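# Fork the loaded pallet into the station seat

## Task

With the fork, put the pallet and its workpieces into the station so it rests flat on the seat between the two side guides and sits squarely against the back stop. Each workpiece must still be upright on the pallet afterwards, and the result must hold without the robot pressing anything in place.

## Robot and tools

Robot: one six-joint arm (Elite-style, UR-like chain) carrying a rigid steel lifting fork instead of a gripper. The fork has no motor or sensor, so no command controls it and no result reports it. A load stays on only through the fork's shape, gravity and friction. There is one arm only.

Fork geometry: two flat blades, 240 mm long, 30 mm wide, 8 mm thick, 110 mm apart, pointing along the tool point's -y axis. The load-carrying faces look along the tool's -z, so the blades are level when tool +z points straight down. The tool point sits between the tines, halfway along the blades, on the load-bearing plane; the blade tips are 120 mm toward tool -y and the upright back legs 120 mm toward tool +y. A flat plate also juts about 9 cm from the last joint's axis toward the fork's -y and rotates with it. If the blades dip toward their tips, the load slides off. Heavier loads make the tool point sag below its commanded position and tilt the fork; read the reported pose, compare with what you sent, and correct.

Frames: the scene frame has its origin on the table surface beneath the arm base, +z up, +y to the left when facing along +x. The base may be slightly tilted relative to the table. The reported tool position can be somewhat off, especially far out.

execute_actions(actions, pictures): actions is a list holding zero or one item.
- Empty list: no command, just returns the current state.
- Motion item: {"rows": [[...]], "steps": N}. N is 1 to 15 control steps of 1/30 s each (default 15). rows is 1 to 15 rows, one applied per step; if fewer rows than steps, the final row is held for the rest.
- Wait item: {"steps": N} with no rows, N up to 300; returns when N steps have elapsed since the previous result (your reply time counts in that).
- pictures (boolean) chooses whether camera images come back; by default they do.
A rejected call sends nothing to the robot.

Each row is six numbers, each in [-1, 1], ordered dx, dy, dz, rx, ry, rz. It is an offset, not a pose: the tool point's target relative to its pose in the most recent result that reported it (before any such result in the scene, or for later calls in the same reply, relative to where the robot stands when the action begins). Offsets are expressed in the tool point's own axes, not the scene frame. Every row counts from that same reference, not from the row before. Scale: 1.0 equals 0.6 m for dx, dy, dz, and 180 degrees for the rotation; rx, ry, rz form a single rotation vector. An all-zero row is not a pause: it pulls the tool back to the reference pose.

Motion limits: per step the commanded pose is clamped to within 70 mm and 16 degrees of the measured pose; damped inverse kinematics then chases it, favouring position over orientation if both can't be met. Commands are smoothed and lag by about 0.15 s. After an action ends the arm only finishes toward the last clamped pose (at most 70 mm more), so a distant target may need several calls; check the pose and send the remainder. The elbow cannot fully straighten. Joint ranges (rad): shoulder pan, shoulder lift, wrists 1 to 3 are -6.283 to 6.283; elbow -3.142 to 3.142.

Result lines: the state gives end_effector_position (m), end_effector_quat_wxyz, and linear/angular velocities (m/s, rad/s) in the scene frame, plus joint positions in URDF order. "Hand target" shows the pose the controller is currently driving toward. "pose unreachable" means the clearance check altered or blocked the command (any mounting block or post below the base counts as arm). HELD marks steps where all or part of your row was withheld. Results may list cameras whose calibration differs from the given one.

Faults to avoid: if contact torque at a joint reaches its limit (shoulder pan 303, shoulder lift 303, elbow 138, each wrist 51.5 N m, held weight included), or any external force on the arm, fork or load reaches 150 N, the arm halts for 10 s, drops the rest of the call and yields to the contact. Holding a load warms the motors, even while you are thinking; a MOTOR HOT line appears from 70 °C, and at 85 °C an OVER-TEMPERATURE FAULT brakes the arm until it cools, possibly for minutes. Do not drop or slam the pallet, shove hard, or let anything leave the table; knocking items off the table fails the task. Occasionally a loose object gets nudged by an outside disturbance.

zoom_image(camera, region): magnified crop of the latest full image from cam_high (672x504), cam_low (672x504) or cam_wrist (504x504, fisheye). region is [x0, y0, x1, y1] in pixels, origin top-left, no larger than 504 by 504.

read_manual(section): returns only licence text ("licences"); it does not move anything.

finished_scene(scene): ends the current scene (give its number, 1 or 2) and grades it; irreversible, and the goal must be met and remain so. Replying without any tool call ends everything remaining.

Typical order: look and zoom to locate pallet and station, level the fork with +z down, slide the blades under the pallet, lift gently, carry it level, lower onto the seat between the guides, ease it flush against the back stop, withdraw the fork so nothing is held, confirm the workpieces stand, then finish.

Each tool is called after "Call:" as a command line: name --argument value for each argument, lists and objects as JSON in quotes; but a table of rows of numbers goes row by row, as --pt "numbers of a row", without its own name.

## Session

Call:
execute_actions --actions '[]'

Scene clock: 0.00 s of 6000.00 s.
end_effector_position=(+0.8511, -0.0007, +0.3826) end_effector_quat_wxyz=(-0.197, +0.868, +0.193, -0.414) end_effector_velocity=(-0.000, -0.001, +0.000) end_effector_angular_velocity=(-0.000, -0.002, +0.000)
Joint positions: [ 2.634 -0.357  0.654 -0.595 -1.452  0.136]
Joint velocities: [-0.001 -0.    -0.    -0.001  0.    -0.   ]
Motor temperatures (°C, as the motors report them): [26 26 27 28 34 31]
Hand target: +0.851, -0.001, +0.383; -0.197, +0.868, +0.193, -0.414

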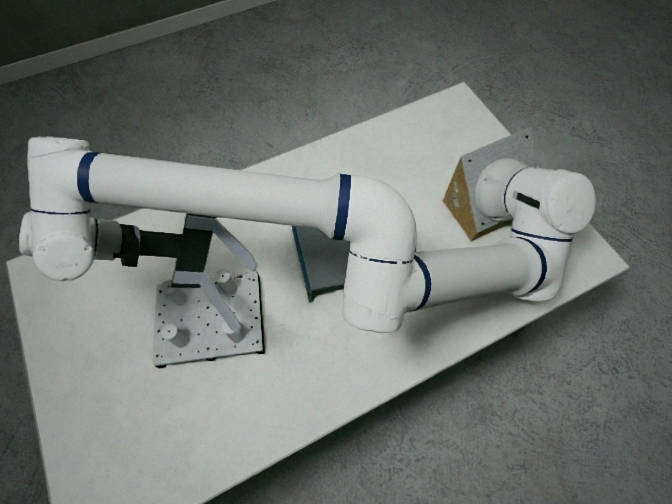

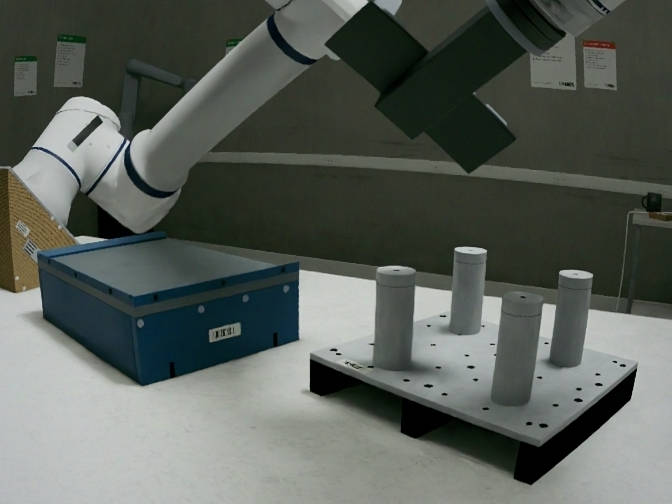

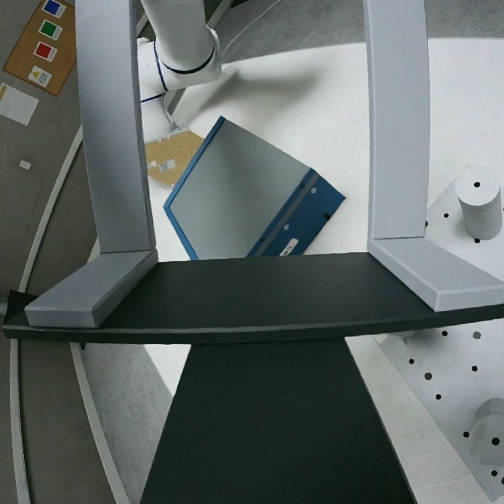

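Call:
zoom_image --camera "cam_low" --region '[20, 210, 340, 450]'

Call:
zoom_image --camera "cam_low" --region '[300, 230, 660, 500]'

Call:
zoom_image --camera "cam_high" --region '[130, 200, 390, 395]'

Region (20, 210, 340, 450) of cam_low's 672x504 image, scaled by 1.575, with more detail than that image has; it fills the top 378 rows of this view, and the rest is white.

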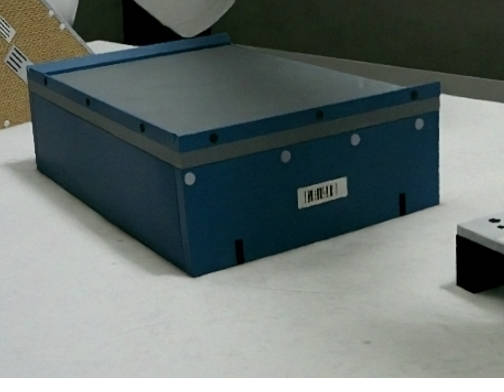

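Region (300, 230, 660, 500) of cam_low's 672x504 image, scaled by 1.400, with more detail than that image has; it fills the top 378 rows of this view, and the rest is white.

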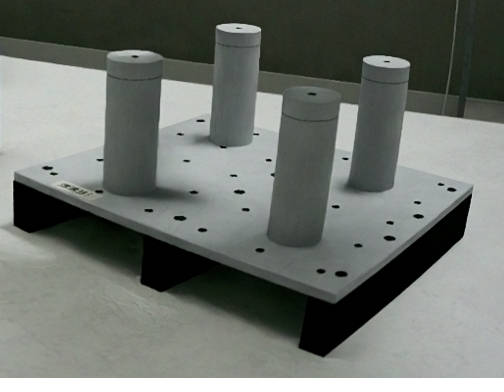

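Region (130, 200, 390, 395) of cam_high's 672x504 image, scaled by 1.938, with more detail than that image has; it fills the top 378 rows of this view, and the rest is white.

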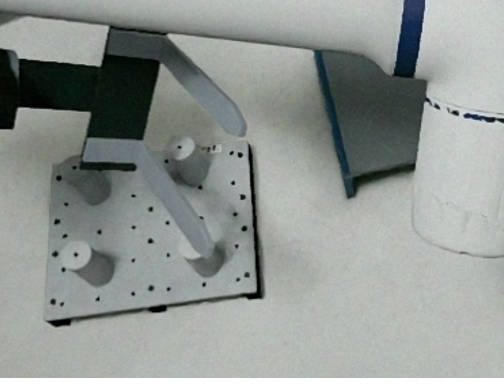

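Call:
execute_actions --actions '[{"rows":[[0,0,0,-0.04,0.05,0],[0,0,0,-0.08,0.1,0],[0,0,0,-0.12,0.15,0],[0,0,0,-0.187,0.239,0]]}]' --pictures false

Call:
execute_actions --actions '[{"rows":[[0,0,0,-0.05,0.07,-0.3]]}]' --pictures false

Scene clock: 37.60 s of 6000.00 s.
end_effector_position=(+0.8507, +0.0009, +0.3846) end_effector_quat_wxyz=(-0.050, +0.969, +0.226, -0.086) end_effector_velocity=(-0.009, +0.005, +0.004) end_effector_angular_velocity=(-0.316, -1.460, -0.044)
Joint positions: [ 2.489 -0.726  1.181 -1.307 -1.057  0.211]
Joint velocities: [-0.301 -0.754  1.217 -1.656  0.755  0.408]
Motor temperatures (°C, as the motors report them): [26 26 27 28 34 31]
Hand target: +0.849, +0.003, +0.386; -0.018, +0.974, +0.226, -0.018
Off the commanded pose: 0.003 m, 12 deg.
Steps of this call (steps 1 to 90: nothing new was sent; then 34.10 s passed at rest; steps 91 to 105: all 15 steps of this action). Readings (end_effector_position):
91: (+0.8511, -0.0006, +0.3826)
92: (+0.8512, -0.0009, +0.3810)
94: (+0.8523, -0.0010, +0.3837)
98: (+0.8521, -0.0002, +0.3842)
105: the state above

Scene clock: 38.10 s of 6000.00 s.
end_effector_position=(+0.8531, -0.0002, +0.3837) end_effector_quat_wxyz=(-0.022, +0.809, +0.585, +0.046) end_effector_velocity=(-0.002, +0.008, -0.001) end_effector_angular_velocity=(+0.231, -0.356, +1.404)
Joint positions: [ 2.521 -0.797  1.209 -1.449 -0.839 -0.462]
Joint velocities: [ 0.047 -0.123  0.022  0.127  0.398 -1.404]
Motor temperatures (°C, as the motors report them): [26 26 27 28 34 31]
Hand target: +0.853, +0.000, +0.384; -0.025, +0.770, +0.634, +0.064
Off the commanded pose: 0.003 m, 8 deg.
Steps of this call (steps 1 to 15: all 15 steps of this action). Readings (end_effector_position):
1: (+0.8505, +0.0010, +0.3847)
2: (+0.8501, +0.0009, +0.3854)
4: (+0.8509, +0.0003, +0.3843)
8: (+0.8520, -0.0006, +0.3836)
15: the state above

Call:
execute_actions --actions '[{"rows":[[0,0,0,0,0,-0.49]]}]' --pictures false

Call:
execute_actions --actions '[{"rows":[[-0.08,0.4,0,0,0,-0.17]]}]' --pictures false

Call:
execute_actions --actions '[{"steps":15}]'

Scene clock: 44.37 s of 6000.00 s.
end_effector_position=(+0.8553, +0.0007, +0.3837) end_effector_quat_wxyz=(+0.011, +0.450, +0.892, +0.047) end_effector_velocity=(-0.002, +0.004, -0.002) end_effector_angular_velocity=(-0.172, -0.113, +1.762)
Joint positions: [ 2.583 -0.96   1.306 -1.463 -0.811 -1.322]
Joint velocities: [ 0.067 -0.423  0.415 -0.084 -0.029 -1.665]
Motor temperatures (°C, as the motors report them): [26 26 27 28 34 31]
Hand target: +0.856, +0.002, +0.383; +0.016, +0.363, +0.931, +0.042
Off the commanded pose: 0.002 m, 34 deg; orientation clipped at the last step of the last action.
Steps of this call (steps 1 to 90: nothing new was sent; then 2.77 s passed at rest; steps 91 to 105: all 15 steps of this action). Readings (end_effector_position):
91: (+0.8530, +0.0002, +0.3835)
92: (+0.8527, -0.0004, +0.3832)
94: (+0.8543, -0.0000, +0.3836)
98: (+0.8554, +0.0000, +0.3839)
105: the state above

Scene clock: 44.87 s of 6000.00 s.
end_effector_position=(+1.0469, +0.0958, +0.4018) end_effector_quat_wxyz=(+0.032, +0.199, +0.979, +0.041) end_effector_velocity=(+0.278, +0.103, +0.023) end_effector_angular_velocity=(+0.003, +0.008, +0.065)
Joint positions: [ 2.714 -0.844  0.929 -1.349 -0.758 -1.668]
Joint velocities: [ 0.145  0.493 -0.987  0.37   0.045  0.121]
Motor temperatures (°C, as the motors report them): [26 26 27 28 34 31]
Hand target: +1.072, +0.104, +0.404; +0.030, +0.197, +0.979, +0.041
Off the commanded pose: 0.031 m, 1 deg.
Steps of this call (steps 1 to 15: all 15 steps of this action). Readings (end_effector_position):
1: (+0.8561, +0.0012, +0.3836)
2: (+0.8658, +0.0063, +0.3840)
4: (+0.8982, +0.0248, +0.3892)
8: (+0.9538, +0.0545, +0.3949)
15: the state above

Scene clock: 45.37 s of 6000.00 s.
end_effector_position=(+1.0716, +0.1041, +0.4035) end_effector_quat_wxyz=(+0.030, +0.197, +0.979, +0.041) end_effector_velocity=(+0.001, +0.001, +0.000) end_effector_angular_velocity=(-0.000, -0.001, +0.002)
Joint positions: [ 2.726 -0.795  0.833 -1.308 -0.755 -1.659]
Joint velocities: [ 0.001  0.002 -0.004  0.001  0.    -0.   ]
Motor temperatures (°C, as the motors report them): [26 26 27 28 34 31]
Hand target: +1.072, +0.104, +0.404; +0.030, +0.197, +0.979, +0.041
Off the commanded pose: 0.005 m, 1 deg.
Steps of this call (steps 1 to 15: nothing new was sent). Readings (end_effector_position):
1: (+1.0549, +0.0985, +0.4025)
2: (+1.0603, +0.0999, +0.4027)
4: (+1.0663, +0.1020, +0.4031)
8: (+1.0705, +0.1036, +0.4035)
15: the state above
camera_calibration (this result's frames):
cam_wrist: T_world_to_cam=[[-0.895925, 0.439544, -0.0641849, 0.939119], [0.381121, 0.834844, 0.397219, -0.774744], [0.22818, 0.331416, -0.915476, 0.20044], [0, 0, 0, 1]] pos_world=[1.09091, 0.167576, 0.551519]

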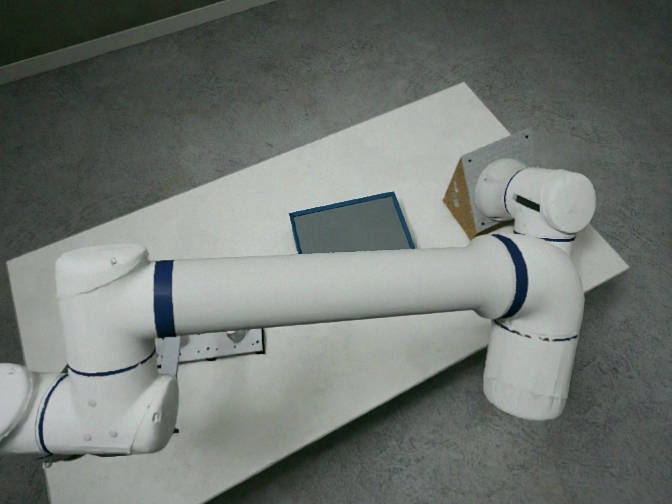

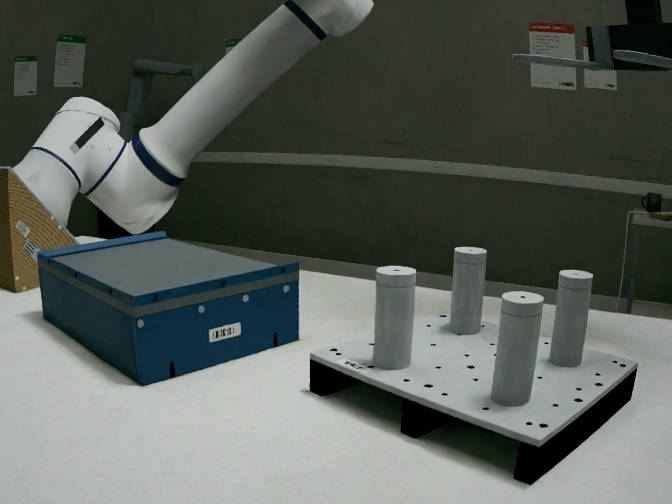

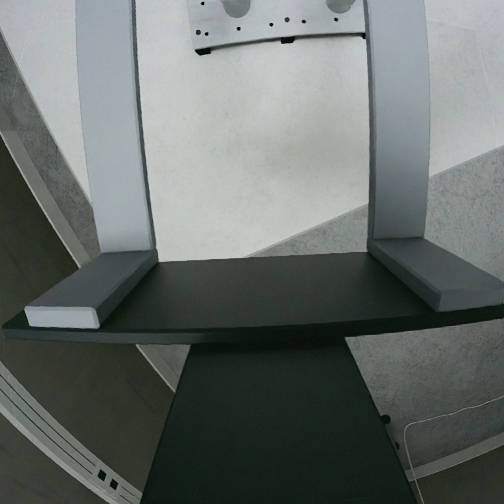

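Call:
execute_actions --actions '[{"rows":[[0.06,0.06,0.05,0.015,0.007,-0.011],[0.1,0.1,0.1,0.029,0.0146,-0.0225],[0.12,0.12,0.15,0.029,0.0146,-0.0225],[0.14,0.13,0.2,0.029,0.0146,-0.0225],[0.178,0.122,0.423,0.029,0.0146,-0.0225]]}]' --pictures false

Call:
execute_actions --actions '[{"steps":20}]'

Scene clock: 58.27 s of 6000.00 s.
end_effector_position=(+1.0281, +0.2077, +0.2126) end_effector_quat_wxyz=(-0.006, +0.163, +0.987, +0.002) end_effector_velocity=(-0.078, +0.168, -0.445) end_effector_angular_velocity=(-0.008, +0.007, +0.008)
Joint positions: [ 2.926 -0.891  1.119 -1.613 -0.798 -1.51 ]
Joint velocities: [ 0.392 -0.063  0.536 -0.841  0.063  0.525]
Motor temperatures (°C, as the motors report them): [26 26 27 28 34 31]
Hand target: +1.019, +0.226, +0.165; -0.006, +0.162, +0.987, +0.002
Off the commanded pose: 0.064 m, 1 deg; position clipped at the last step of the last action.
Steps of this call (steps 1 to 90: nothing new was sent; then 9.40 s passed at rest; steps 91 to 105: all 15 steps of this action). Readings (end_effector_position):
91: (+1.0714, +0.1052, +0.4029)
92: (+1.0670, +0.1142, +0.3964)
94: (+1.0601, +0.1437, +0.3757)
98: (+1.0473, +0.1675, +0.3172)
105: the state above

Scene clock: 58.93 s of 6000.00 s.
end_effector_position=(+1.0187, +0.2262, +0.1647) end_effector_quat_wxyz=(-0.006, +0.162, +0.987, +0.002) end_effector_velocity=(+0.000, +0.000, -0.000) end_effector_angular_velocity=(-0.000, -0.000, +0.001)
Joint positions: [ 2.969 -0.897  1.175 -1.705 -0.792 -1.453]
Joint velocities: [ 0.     0.    -0.001 -0.    -0.     0.   ]
Motor temperatures (°C, as the motors report them): [26 26 27 28 34 31]
Hand target: +1.019, +0.226, +0.165; -0.006, +0.162, +0.987, +0.002
Off the commanded pose: 0.012 m, 1 deg; position clipped at the last step of the last action.
Steps of this call (steps 1 to 20: nothing new was sent). Readings (end_effector_position):
1: (+1.0255, +0.2133, +0.1979)
2: (+1.0232, +0.2176, +0.1863)
4: (+1.0211, +0.2221, +0.1751)
8: (+1.0193, +0.2252, +0.1671)
20: the state above
camera_calibration (this result's frames):
cam_wrist: T_world_to_cam=[[-0.928447, 0.371201, -0.0140119, 0.863067], [0.348992, 0.884576, 0.309404, -0.725663], [0.127246, 0.282375, -0.950827, 0.073114], [0, 0, 0, 1]] pos_world=[1.04526, 0.300887, 0.306135]

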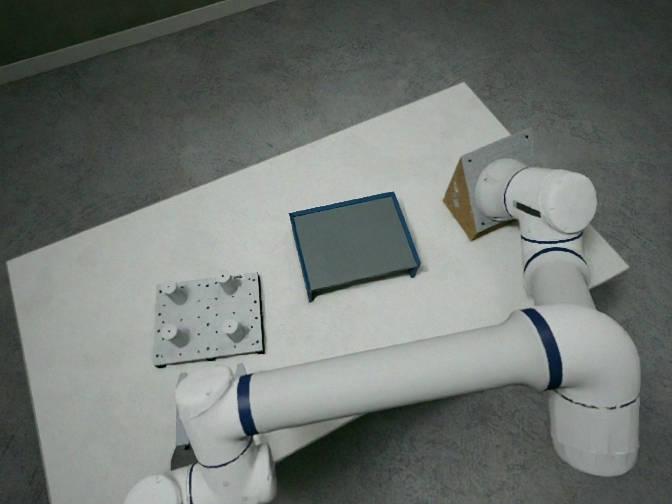

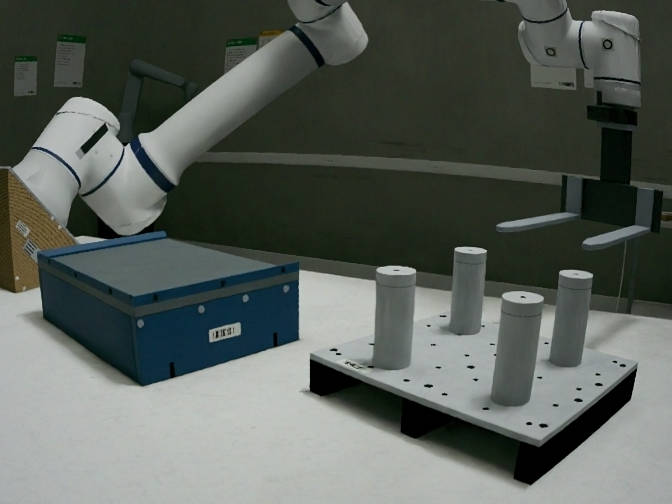

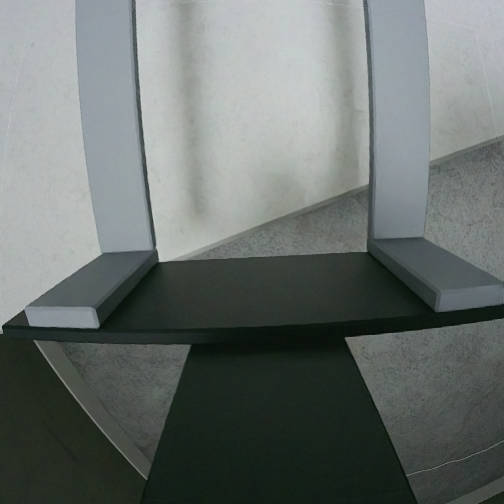

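Call:
execute_actions --actions '[{"rows":[[0,0,0.05,0,-0.004,0],[0,0,0.08,0,-0.004,0],[0,0,0.11,0,-0.004,0],[0,0,0.14,0,-0.004,0],[0,0,0.16,0,-0.004,0],[0,0,0.18,0,-0.004,0],[0,0,0.2,0,-0.004,0],[0,0,0.218,0,-0.004,0]]}]' --pictures false

Call:
execute_actions --actions '[{"steps":15}]'

Call:
zoom_image --camera "cam_high" --region '[130, 260, 310, 440]'

Call:
zoom_image --camera "cam_low" --region '[432, 260, 672, 440]'

Scene clock: 67.93 s of 6000.00 s.
end_effector_position=(+1.0170, +0.2268, +0.0371) end_effector_quat_wxyz=(-0.000, +0.162, +0.987, +0.001) end_effector_velocity=(+0.005, -0.001, -0.034) end_effector_angular_velocity=(-0.007, -0.013, -0.001)
Joint positions: [ 3.055 -0.835  1.255 -1.948 -0.786 -1.321]
Joint velocities: [ 0.024  0.027  0.006 -0.076 -0.005  0.048]
Motor temperatures (°C, as the motors report them): [26 26 27 28 34 31]
Hand target: +1.017, +0.227, +0.034; +0.000, +0.162, +0.987, +0.000
Off the commanded pose: 0.003 m, 0 deg.
Steps of this call (steps 1 to 90: nothing new was sent; then 5.50 s passed at rest; steps 91 to 105: all 15 steps of this action). Readings (end_effector_position):
91: (+1.0187, +0.2263, +0.1641)
92: (+1.0193, +0.2267, +0.1579)
94: (+1.0167, +0.2266, +0.1302)
98: (+1.0152, +0.2269, +0.0748)
105: the state above

Scene clock: 68.43 s of 6000.00 s.
end_effector_position=(+1.0173, +0.2267, +0.0339) end_effector_quat_wxyz=(+0.000, +0.162, +0.987, +0.000) end_effector_velocity=(-0.000, +0.001, -0.001) end_effector_angular_velocity=(-0.000, +0.000, +0.001)
Joint positions: [ 3.057 -0.832  1.255 -1.955 -0.786 -1.316]
Joint velocities: [ 0.001  0.     0.    -0.001 -0.    -0.   ]
Motor temperatures (°C, as the motors report them): [26 26 27 28 34 31]
Hand target: +1.017, +0.227, +0.034; +0.000, +0.162, +0.987, +0.000
Off the commanded pose: 0.000 m, 0 deg.
Steps of this call (steps 1 to 15: nothing new was sent). Readings (end_effector_position):
1: (+1.0171, +0.2268, +0.0361)
2: (+1.0172, +0.2268, +0.0355)
4: (+1.0173, +0.2267, +0.0347)
8: (+1.0173, +0.2267, +0.0341)
15: the state above
camera_calibration (this result's frames):
cam_wrist: T_world_to_cam=[[-0.928203, 0.371124, -0.0265712, 0.859966], [0.34535, 0.885911, 0.309669, -0.68184], [0.138465, 0.27826, -0.950473, -0.0616928], [0, 0, 0, 1]] pos_world=[1.04224, 0.302061, 0.175358]

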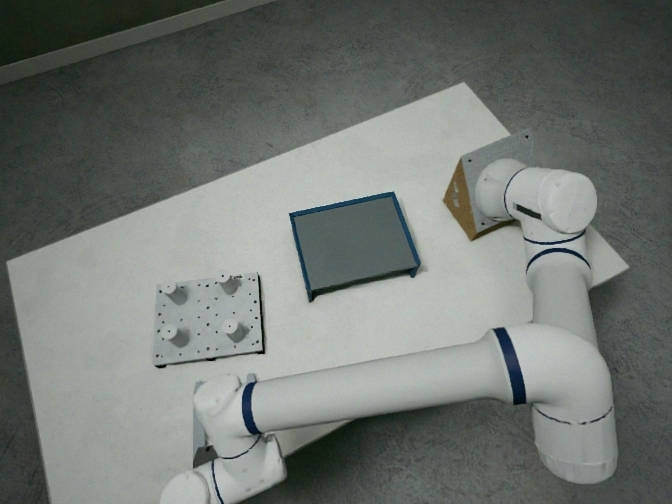

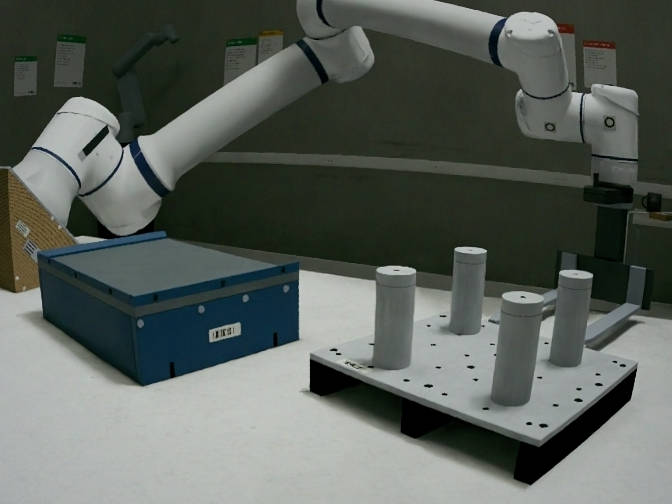

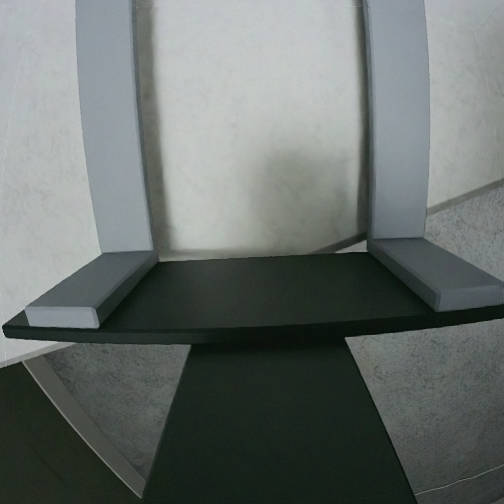

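Region (130, 260, 310, 440) of cam_high's 672x504 image, scaled by 2.800, with more detail than that image has.

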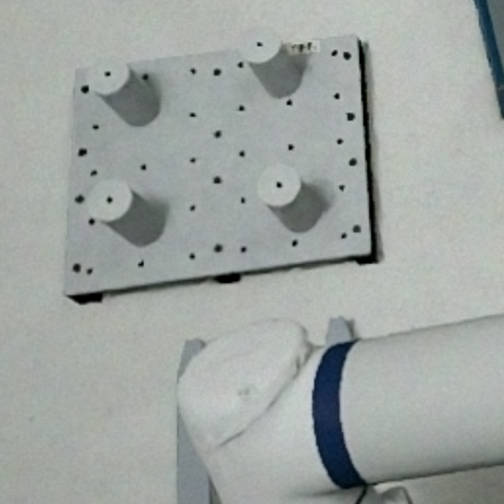

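Region (432, 260, 672, 440) of cam_low's 672x504 image, scaled by 2.100, with more detail than that image has; it fills the top 378 rows of this view, and the rest is white.

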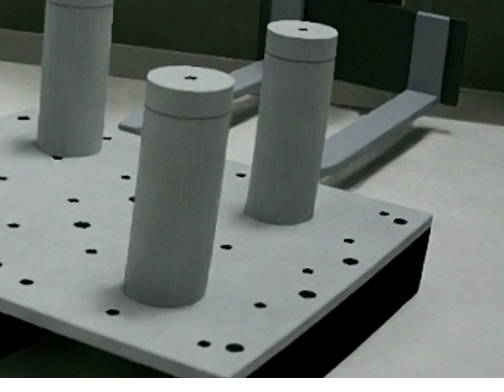

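Call:
execute_actions --actions '[{"rows":[[-0.03,0,0.003,0,0,0],[-0.057,0,0.006,0,0,0],[-0.057,-0.02,0.006,0,0,0],[-0.057,-0.04,0.006,0,0,0],[-0.057,-0.06,0.006,0,0,0],[-0.057,-0.08,0.006,0,0,0]]}]' --pictures false

Call:
execute_actions --actions '[{"steps":10}]'

Call:
zoom_image --camera "cam_high" --region '[130, 260, 310, 440]'

Call:
zoom_image --camera "cam_low" --region '[432, 260, 672, 440]'

Scene clock: 77.23 s of 6000.00 s.
end_effector_position=(+1.0345, +0.1715, +0.0303) end_effector_quat_wxyz=(+0.000, +0.162, +0.987, +0.001) end_effector_velocity=(-0.002, -0.013, -0.000) end_effector_angular_velocity=(-0.000, +0.001, -0.002)
Joint positions: [ 3.024 -0.783  1.237 -1.954 -0.788 -1.363]
Joint velocities: [-0.009  0.004  0.009 -0.003 -0.001 -0.011]
Motor temperatures (°C, as the motors report them): [26 26 27 28 34 31]
Hand target: +1.034, +0.170, +0.030; +0.000, +0.162, +0.987, +0.001
Off the commanded pose: 0.001 m, 0 deg.
Steps of this call (steps 1 to 90: nothing new was sent; then 5.30 s passed at rest; steps 91 to 105: all 15 steps of this action). Readings (end_effector_position):
91: (+1.0176, +0.2265, +0.0337)
92: (+1.0220, +0.2255, +0.0332)
94: (+1.0349, +0.2172, +0.0319)
98: (+1.0351, +0.1844, +0.0305)
105: the state above

Scene clock: 77.57 s of 6000.00 s.
end_effector_position=(+1.0344, +0.1704, +0.0303) end_effector_quat_wxyz=(+0.000, +0.162, +0.987, +0.001) end_effector_velocity=(+0.000, -0.001, +0.001) end_effector_angular_velocity=(+0.000, -0.000, -0.001)
Joint positions: [ 3.023 -0.782  1.238 -1.954 -0.788 -1.364]
Joint velocities: [-0.001  0.     0.    -0.     0.    -0.   ]
Motor temperatures (°C, as the motors report them): [26 26 27 28 34 31]
Hand target: +1.034, +0.170, +0.030; +0.000, +0.162, +0.987, +0.001
Off the commanded pose: 0.000 m, 0 deg.
Steps of this call (steps 1 to 10: nothing new was sent). Readings (end_effector_position):
1: (+1.0344, +0.1712, +0.0303)
2: (+1.0344, +0.1709, +0.0303)
4: (+1.0344, +0.1706, +0.0303)
8: (+1.0344, +0.1704, +0.0303)
10: the state above
camera_calibration (this result's frames):
cam_wrist: T_world_to_cam=[[-0.928207, 0.371116, -0.0265235, 0.896587], [0.345339, 0.885876, 0.309782, -0.636673], [0.138462, 0.278382, -0.950438, -0.051835], [0, 0, 0, 1]] pos_world=[1.05926, 0.245705, 0.171744]

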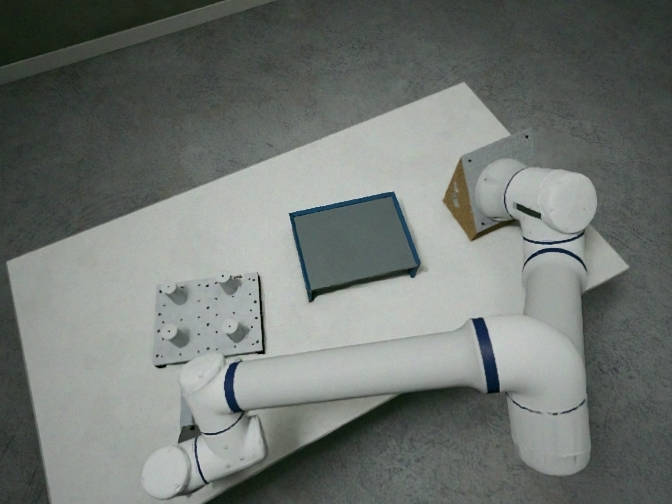

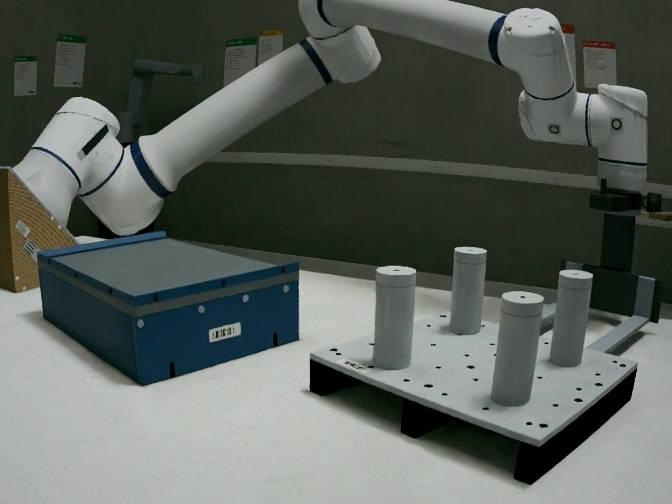

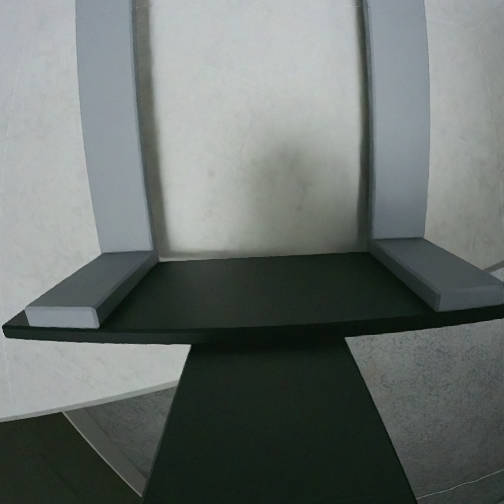

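Region (130, 260, 310, 440) of cam_high's 672x504 image, scaled by 2.800, with more detail than that image has.

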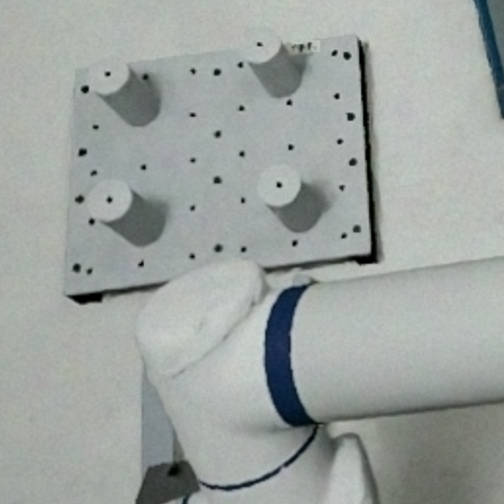

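Region (432, 260, 672, 440) of cam_low's 672x504 image, scaled by 2.100, with more detail than that image has; it fills the top 378 rows of this view, and the rest is white.

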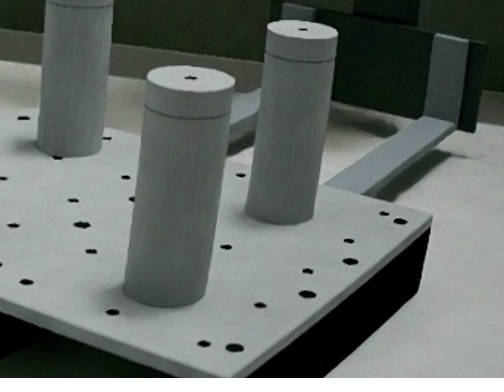

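Call:
execute_actions --actions '[{"rows":[[0,0,0.009,0,0,0],[0,0,0.009,0,0,0],[0,-0.01,0.009,0,0,0],[0,-0.02,0.009,0,0,0],[0,-0.03,0.009,0,0,0],[0,-0.04,0.009,0,0,0],[0,-0.05,0.009,0,0,0],[0,-0.06,0.009,0,0,0],[0,-0.07,0.009,0,0,0],[0,-0.08,0.009,0,0,0],[0,-0.09,0.009,0,0,0],[0,-0.1,0.009,0,0,0],[0,-0.11,0.009,0,0,0],[0,-0.12,0.009,0,0,0],[0,-0.13,0.009,0,0,0]]}]' --pictures false

Call:
execute_actions --actions '[{"steps":12}]'

Scene clock: 87.33 s of 6000.00 s.
end_effector_position=(+1.0154, +0.1149, +0.0247) end_effector_quat_wxyz=(-0.000, +0.163, +0.987, +0.000) end_effector_velocity=(-0.056, -0.164, +0.001) end_effector_angular_velocity=(+0.000, -0.002, +0.001)
Joint positions: [ 2.988 -0.781  1.314 -1.996 -0.791 -1.413]
Joint velocities: [-0.117  0.     0.208 -0.095 -0.012 -0.163]
Motor temperatures (°C, as the motors report them): [26 26 27 28 34 31]
Hand target: +1.009, +0.097, +0.025; -0.000, +0.163, +0.987, +0.001
Off the commanded pose: 0.019 m, 0 deg.
Steps of this call (steps 1 to 90: nothing new was sent; then 6.27 s passed at rest; steps 91 to 105: all 15 steps of this action). Readings (end_effector_position):
91: (+1.0344, +0.1703, +0.0302)
92: (+1.0347, +0.1702, +0.0293)
94: (+1.0337, +0.1687, +0.0266)
98: (+1.0282, +0.1526, +0.0248)
105: the state above

Scene clock: 87.73 s of 6000.00 s.
end_effector_position=(+1.0093, +0.0973, +0.0247) end_effector_quat_wxyz=(-0.000, +0.163, +0.987, +0.001) end_effector_velocity=(-0.001, -0.003, -0.001) end_effector_angular_velocity=(-0.000, +0.000, -0.001)
Joint positions: [ 2.975 -0.781  1.336 -2.006 -0.792 -1.431]
Joint velocities: [-0.002  0.001  0.004 -0.002 -0.    -0.002]
Motor temperatures (°C, as the motors report them): [26 26 27 28 34 31]
Hand target: +1.009, +0.097, +0.025; -0.000, +0.163, +0.987, +0.001
Off the commanded pose: 0.001 m, 0 deg.
Steps of this call (steps 1 to 12: nothing new was sent). Readings (end_effector_position):
1: (+1.0136, +0.1095, +0.0247)
2: (+1.0120, +0.1053, +0.0248)
4: (+1.0107, +0.1011, +0.0249)
8: (+1.0096, +0.0981, +0.0248)
12: the state above
camera_calibration (this result's frames):
cam_wrist: T_world_to_cam=[[-0.928073, 0.371485, -0.0260681, 0.900099], [0.345821, 0.885694, 0.309766, -0.561978], [0.138162, 0.27847, -0.950455, -0.0330371], [0, 0, 0, 1]] pos_world=[1.03427, 0.172567, 0.166145]

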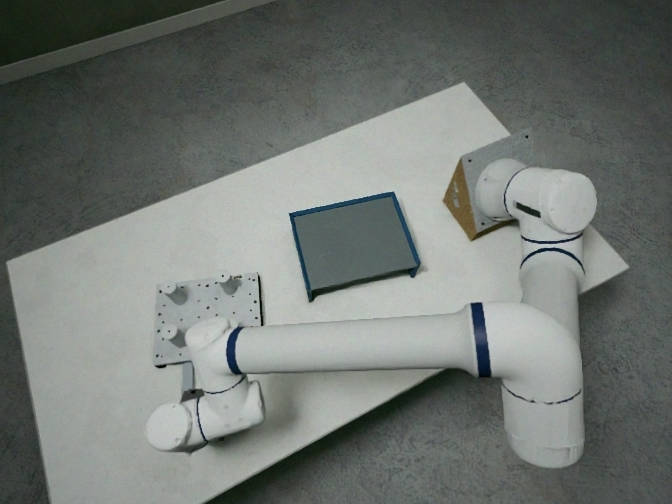

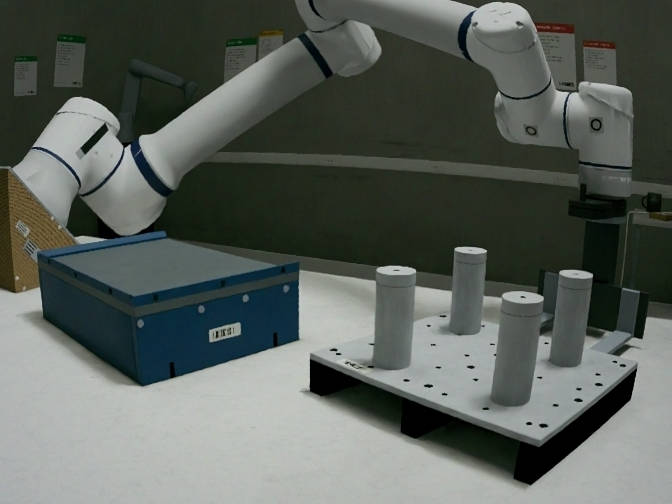

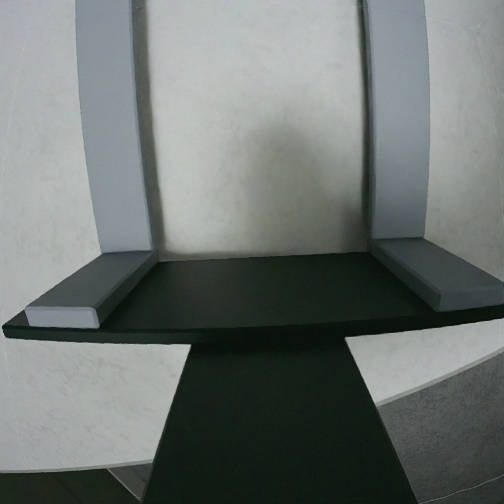

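Call:
execute_actions --actions '[{"rows":[[0,-0.015,0,0,0,0],[0,-0.03,0,0,0,0],[0,-0.045,0,0,0,0],[0,-0.06,0,0,0,0],[0,-0.075,0,0,0,0],[0,-0.09,0,0,0,0],[0,-0.105,0,0,0,0],[0,-0.12,0,0,0,0],[0,-0.135,0,0,0,0],[0,-0.15,0,0,0,0],[0,-0.165,0,0,0,0],[0,-0.18,0,0,0,0],[0,-0.19,0,0,0,0],[0,-0.2,0,0,0,0]]}]' --pictures false

Call:
execute_actions --actions '[{"steps":12}]'

Scene clock: 94.63 s of 6000.00 s.
end_effector_position=(+0.9757, -0.0002, +0.0243) end_effector_quat_wxyz=(-0.000, +0.163, +0.987, +0.001) end_effector_velocity=(-0.060, -0.183, +0.001) end_effector_angular_velocity=(+0.001, -0.004, +0.004)
Joint positions: [ 2.904 -0.766  1.438 -2.053 -0.804 -1.53 ]
Joint velocities: [-0.139  0.047  0.162 -0.083 -0.024 -0.19 ]
Motor temperatures (°C, as the motors report them): [26 26 27 28 34 31]
Hand target: +0.971, -0.016, +0.024; -0.000, +0.163, +0.987, +0.001
Off the commanded pose: 0.017 m, 0 deg.
Steps of this call (steps 1 to 90: nothing new was sent; then 3.40 s passed at rest; steps 91 to 105: all 15 steps of this action). Readings (end_effector_position):
91: (+1.0091, +0.0969, +0.0247)
92: (+1.0086, +0.0950, +0.0247)
94: (+1.0049, +0.0846, +0.0246)
98: (+0.9948, +0.0556, +0.0245)
105: the state above

Scene clock: 95.03 s of 6000.00 s.
end_effector_position=(+0.9706, -0.0156, +0.0244) end_effector_quat_wxyz=(-0.000, +0.163, +0.987, +0.001) end_effector_velocity=(-0.000, -0.004, +0.002) end_effector_angular_velocity=(-0.000, -0.002, -0.002)
Joint positions: [ 2.892 -0.761  1.452 -2.06  -0.806 -1.546]
Joint velocities: [-0.004  0.001  0.001 -0.001 -0.    -0.002]
Motor temperatures (°C, as the motors report them): [26 26 27 28 34 31]
Hand target: +0.971, -0.016, +0.024; -0.000, +0.163, +0.987, +0.001
Off the commanded pose: 0.001 m, 0 deg.
Steps of this call (steps 1 to 12: nothing new was sent). Readings (end_effector_position):
1: (+0.9739, -0.0054, +0.0244)
2: (+0.9729, -0.0087, +0.0243)
4: (+0.9718, -0.0123, +0.0245)
8: (+0.9708, -0.0150, +0.0244)
12: the state above
camera_calibration (this result's frames):
cam_wrist: T_world_to_cam=[[-0.927977, 0.371744, -0.025787, 0.906051], [0.346115, 0.885502, 0.309985, -0.448851], [0.138069, 0.278733, -0.950392, 0.00357963], [0, 0, 0, 1]] pos_world=[0.995654, 0.0596412, 0.165903]

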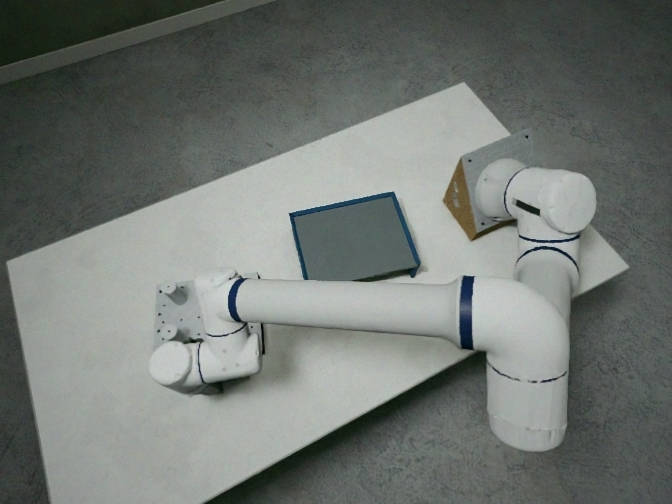

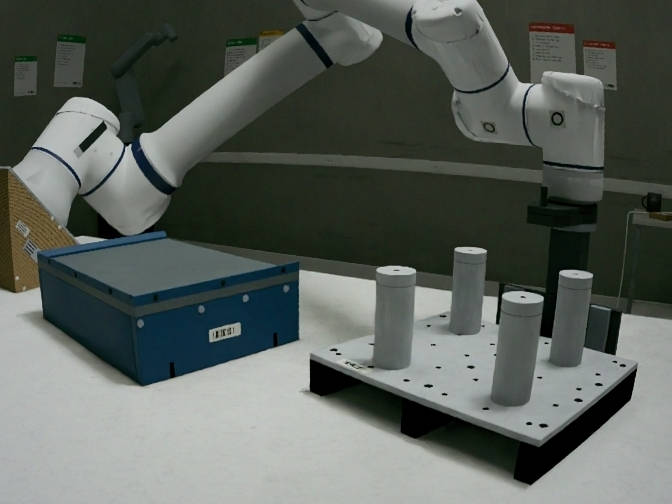

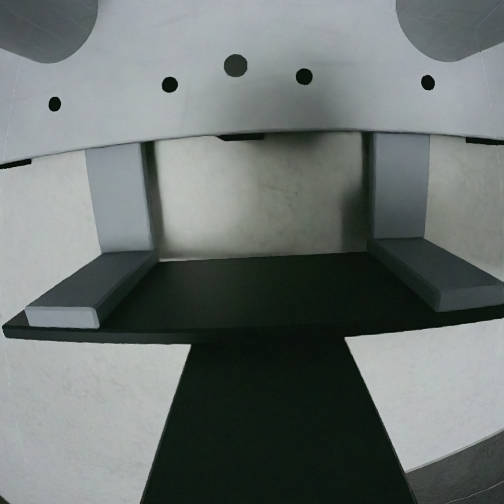

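Call:
execute_actions --actions '[{"rows":[[-0.004,-0.01,0,0,0,0],[-0.008,-0.02,0,0,0,0],[-0.012,-0.03,0,0,0,0],[-0.014,-0.04,0,0,0,0],[-0.014,-0.05,0,0,0,0],[-0.014,-0.06,0,0,0,0],[-0.014,-0.07,0,0,0,0],[-0.014,-0.075,0,0,0,0]]}]' --pictures false

Call:
execute_actions --actions '[{"rows":[[0,0,-0.003,0,0,0],[0,0,-0.006,0,0,0],[0,0,-0.009,0,0,0],[0,0,-0.012,0,0,0],[0,0,-0.015,0,0,0],[0,0,-0.018,0,0,0],[0,0,-0.021,0,0,0],[0,0,-0.024,0,0,0],[0,0,-0.027,0,0,0],[0,0,-0.03,0,0,0],[0,0,-0.033,0,0,0],[0,0,-0.036,0,0,0],[0,0,-0.039,0,0,0],[0,0,-0.042,0,0,0],[0,0,-0.045,0,0,0]]}]' --pictures false

Call:
execute_actions --actions '[{"steps":15}]'

Scene clock: 106.47 s of 6000.00 s.
end_effector_position=(+0.9644, -0.0597, +0.0244) end_effector_quat_wxyz=(-0.000, +0.163, +0.987, +0.001) end_effector_velocity=(-0.002, -0.011, +0.000) end_effector_angular_velocity=(-0.000, -0.001, +0.002)
Joint positions: [ 2.86  -0.736  1.464 -2.068 -0.812 -1.589]
Joint velocities: [-0.008  0.006  0.004 -0.004 -0.002 -0.012]
Motor temperatures (°C, as the motors report them): [26 26 27 28 34 31]
Hand target: +0.964, -0.061, +0.024; -0.000, +0.163, +0.987, +0.001
Off the commanded pose: 0.001 m, 0 deg.
Steps of this call (steps 1 to 90: nothing new was sent; then 7.93 s passed at rest; steps 91 to 105: all 15 steps of this action). Readings (end_effector_position):
91: (+0.9705, -0.0159, +0.0244)
92: (+0.9706, -0.0174, +0.0243)
94: (+0.9708, -0.0253, +0.0243)
98: (+0.9680, -0.0457, +0.0245)
105: the state above

Scene clock: 106.97 s of 6000.00 s.
end_effector_position=(+0.9637, -0.0597, +0.0446) end_effector_quat_wxyz=(-0.001, +0.163, +0.987, +0.001) end_effector_velocity=(-0.002, -0.004, +0.052) end_effector_angular_velocity=(-0.006, +0.004, -0.002)
Joint positions: [ 2.846 -0.752  1.459 -2.033 -0.815 -1.608]
Joint velocities: [-0.037 -0.037 -0.014  0.086 -0.016 -0.049]
Motor temperatures (°C, as the motors report them): [26 26 27 28 34 31]
Hand target: +0.964, -0.060, +0.051; -0.000, +0.163, +0.987, +0.001
Off the commanded pose: 0.007 m, 0 deg.
Steps of this call (steps 1 to 15: all 15 steps of this action). Readings (end_effector_position):
1: (+0.9643, -0.0600, +0.0244)
2: (+0.9643, -0.0602, +0.0246)
4: (+0.9640, -0.0602, +0.0265)
8: (+0.9643, -0.0598, +0.0331)
15: the state above

Scene clock: 107.47 s of 6000.00 s.
end_effector_position=(+0.9644, -0.0597, +0.0513) end_effector_quat_wxyz=(-0.000, +0.163, +0.987, +0.001) end_effector_velocity=(-0.001, +0.000, -0.000) end_effector_angular_velocity=(+0.000, +0.001, -0.001)
Joint positions: [ 2.841 -0.756  1.457 -2.024 -0.817 -1.614]
Joint velocities: [-0.    -0.     0.     0.001 -0.    -0.   ]
Motor temperatures (°C, as the motors report them): [26 26 27 28 34 31]
Hand target: +0.964, -0.060, +0.051; -0.000, +0.163, +0.987, +0.001
Off the commanded pose: 0.000 m, 0 deg.
Steps of this call (steps 1 to 15: nothing new was sent). Readings (end_effector_position):
1: (+0.9639, -0.0598, +0.0466)
2: (+0.9644, -0.0597, +0.0484)
4: (+0.9644, -0.0596, +0.0500)
8: (+0.9643, -0.0597, +0.0509)
15: the state above
camera_calibration (this result's frames):
cam_wrist: T_world_to_cam=[[-0.927977, 0.371738, -0.0258774, 0.917351], [0.34606, 0.885466, 0.310147, -0.415883], [0.138207, 0.278854, -0.950336, 0.0421228], [0, 0, 0, 1]] pos_world=[0.98938, 0.0154903, 0.192755]

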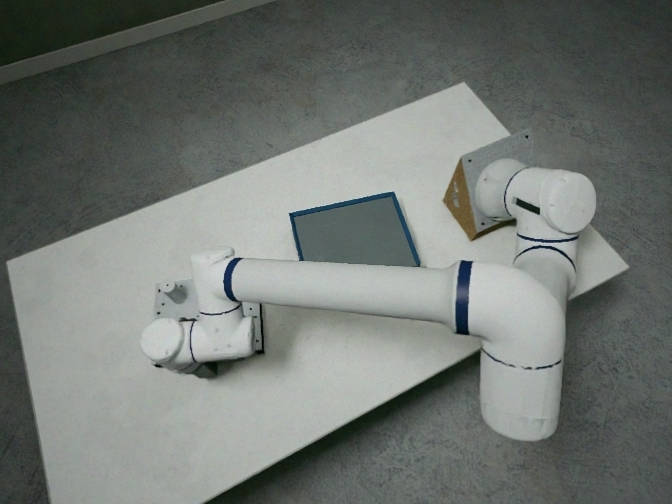

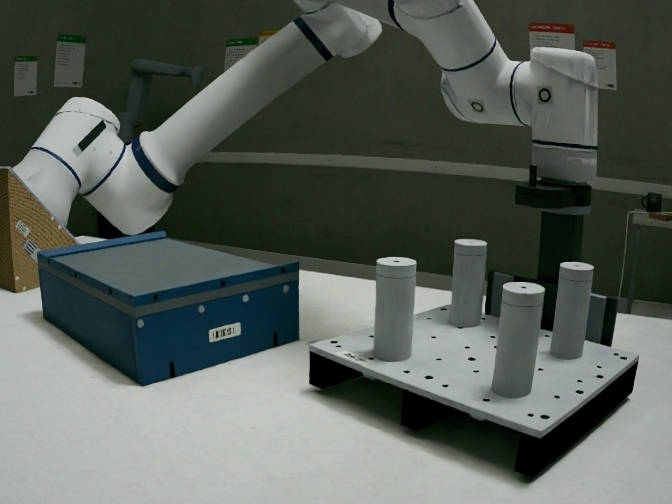

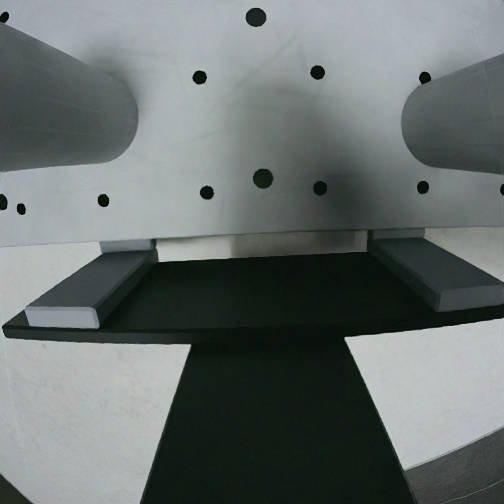

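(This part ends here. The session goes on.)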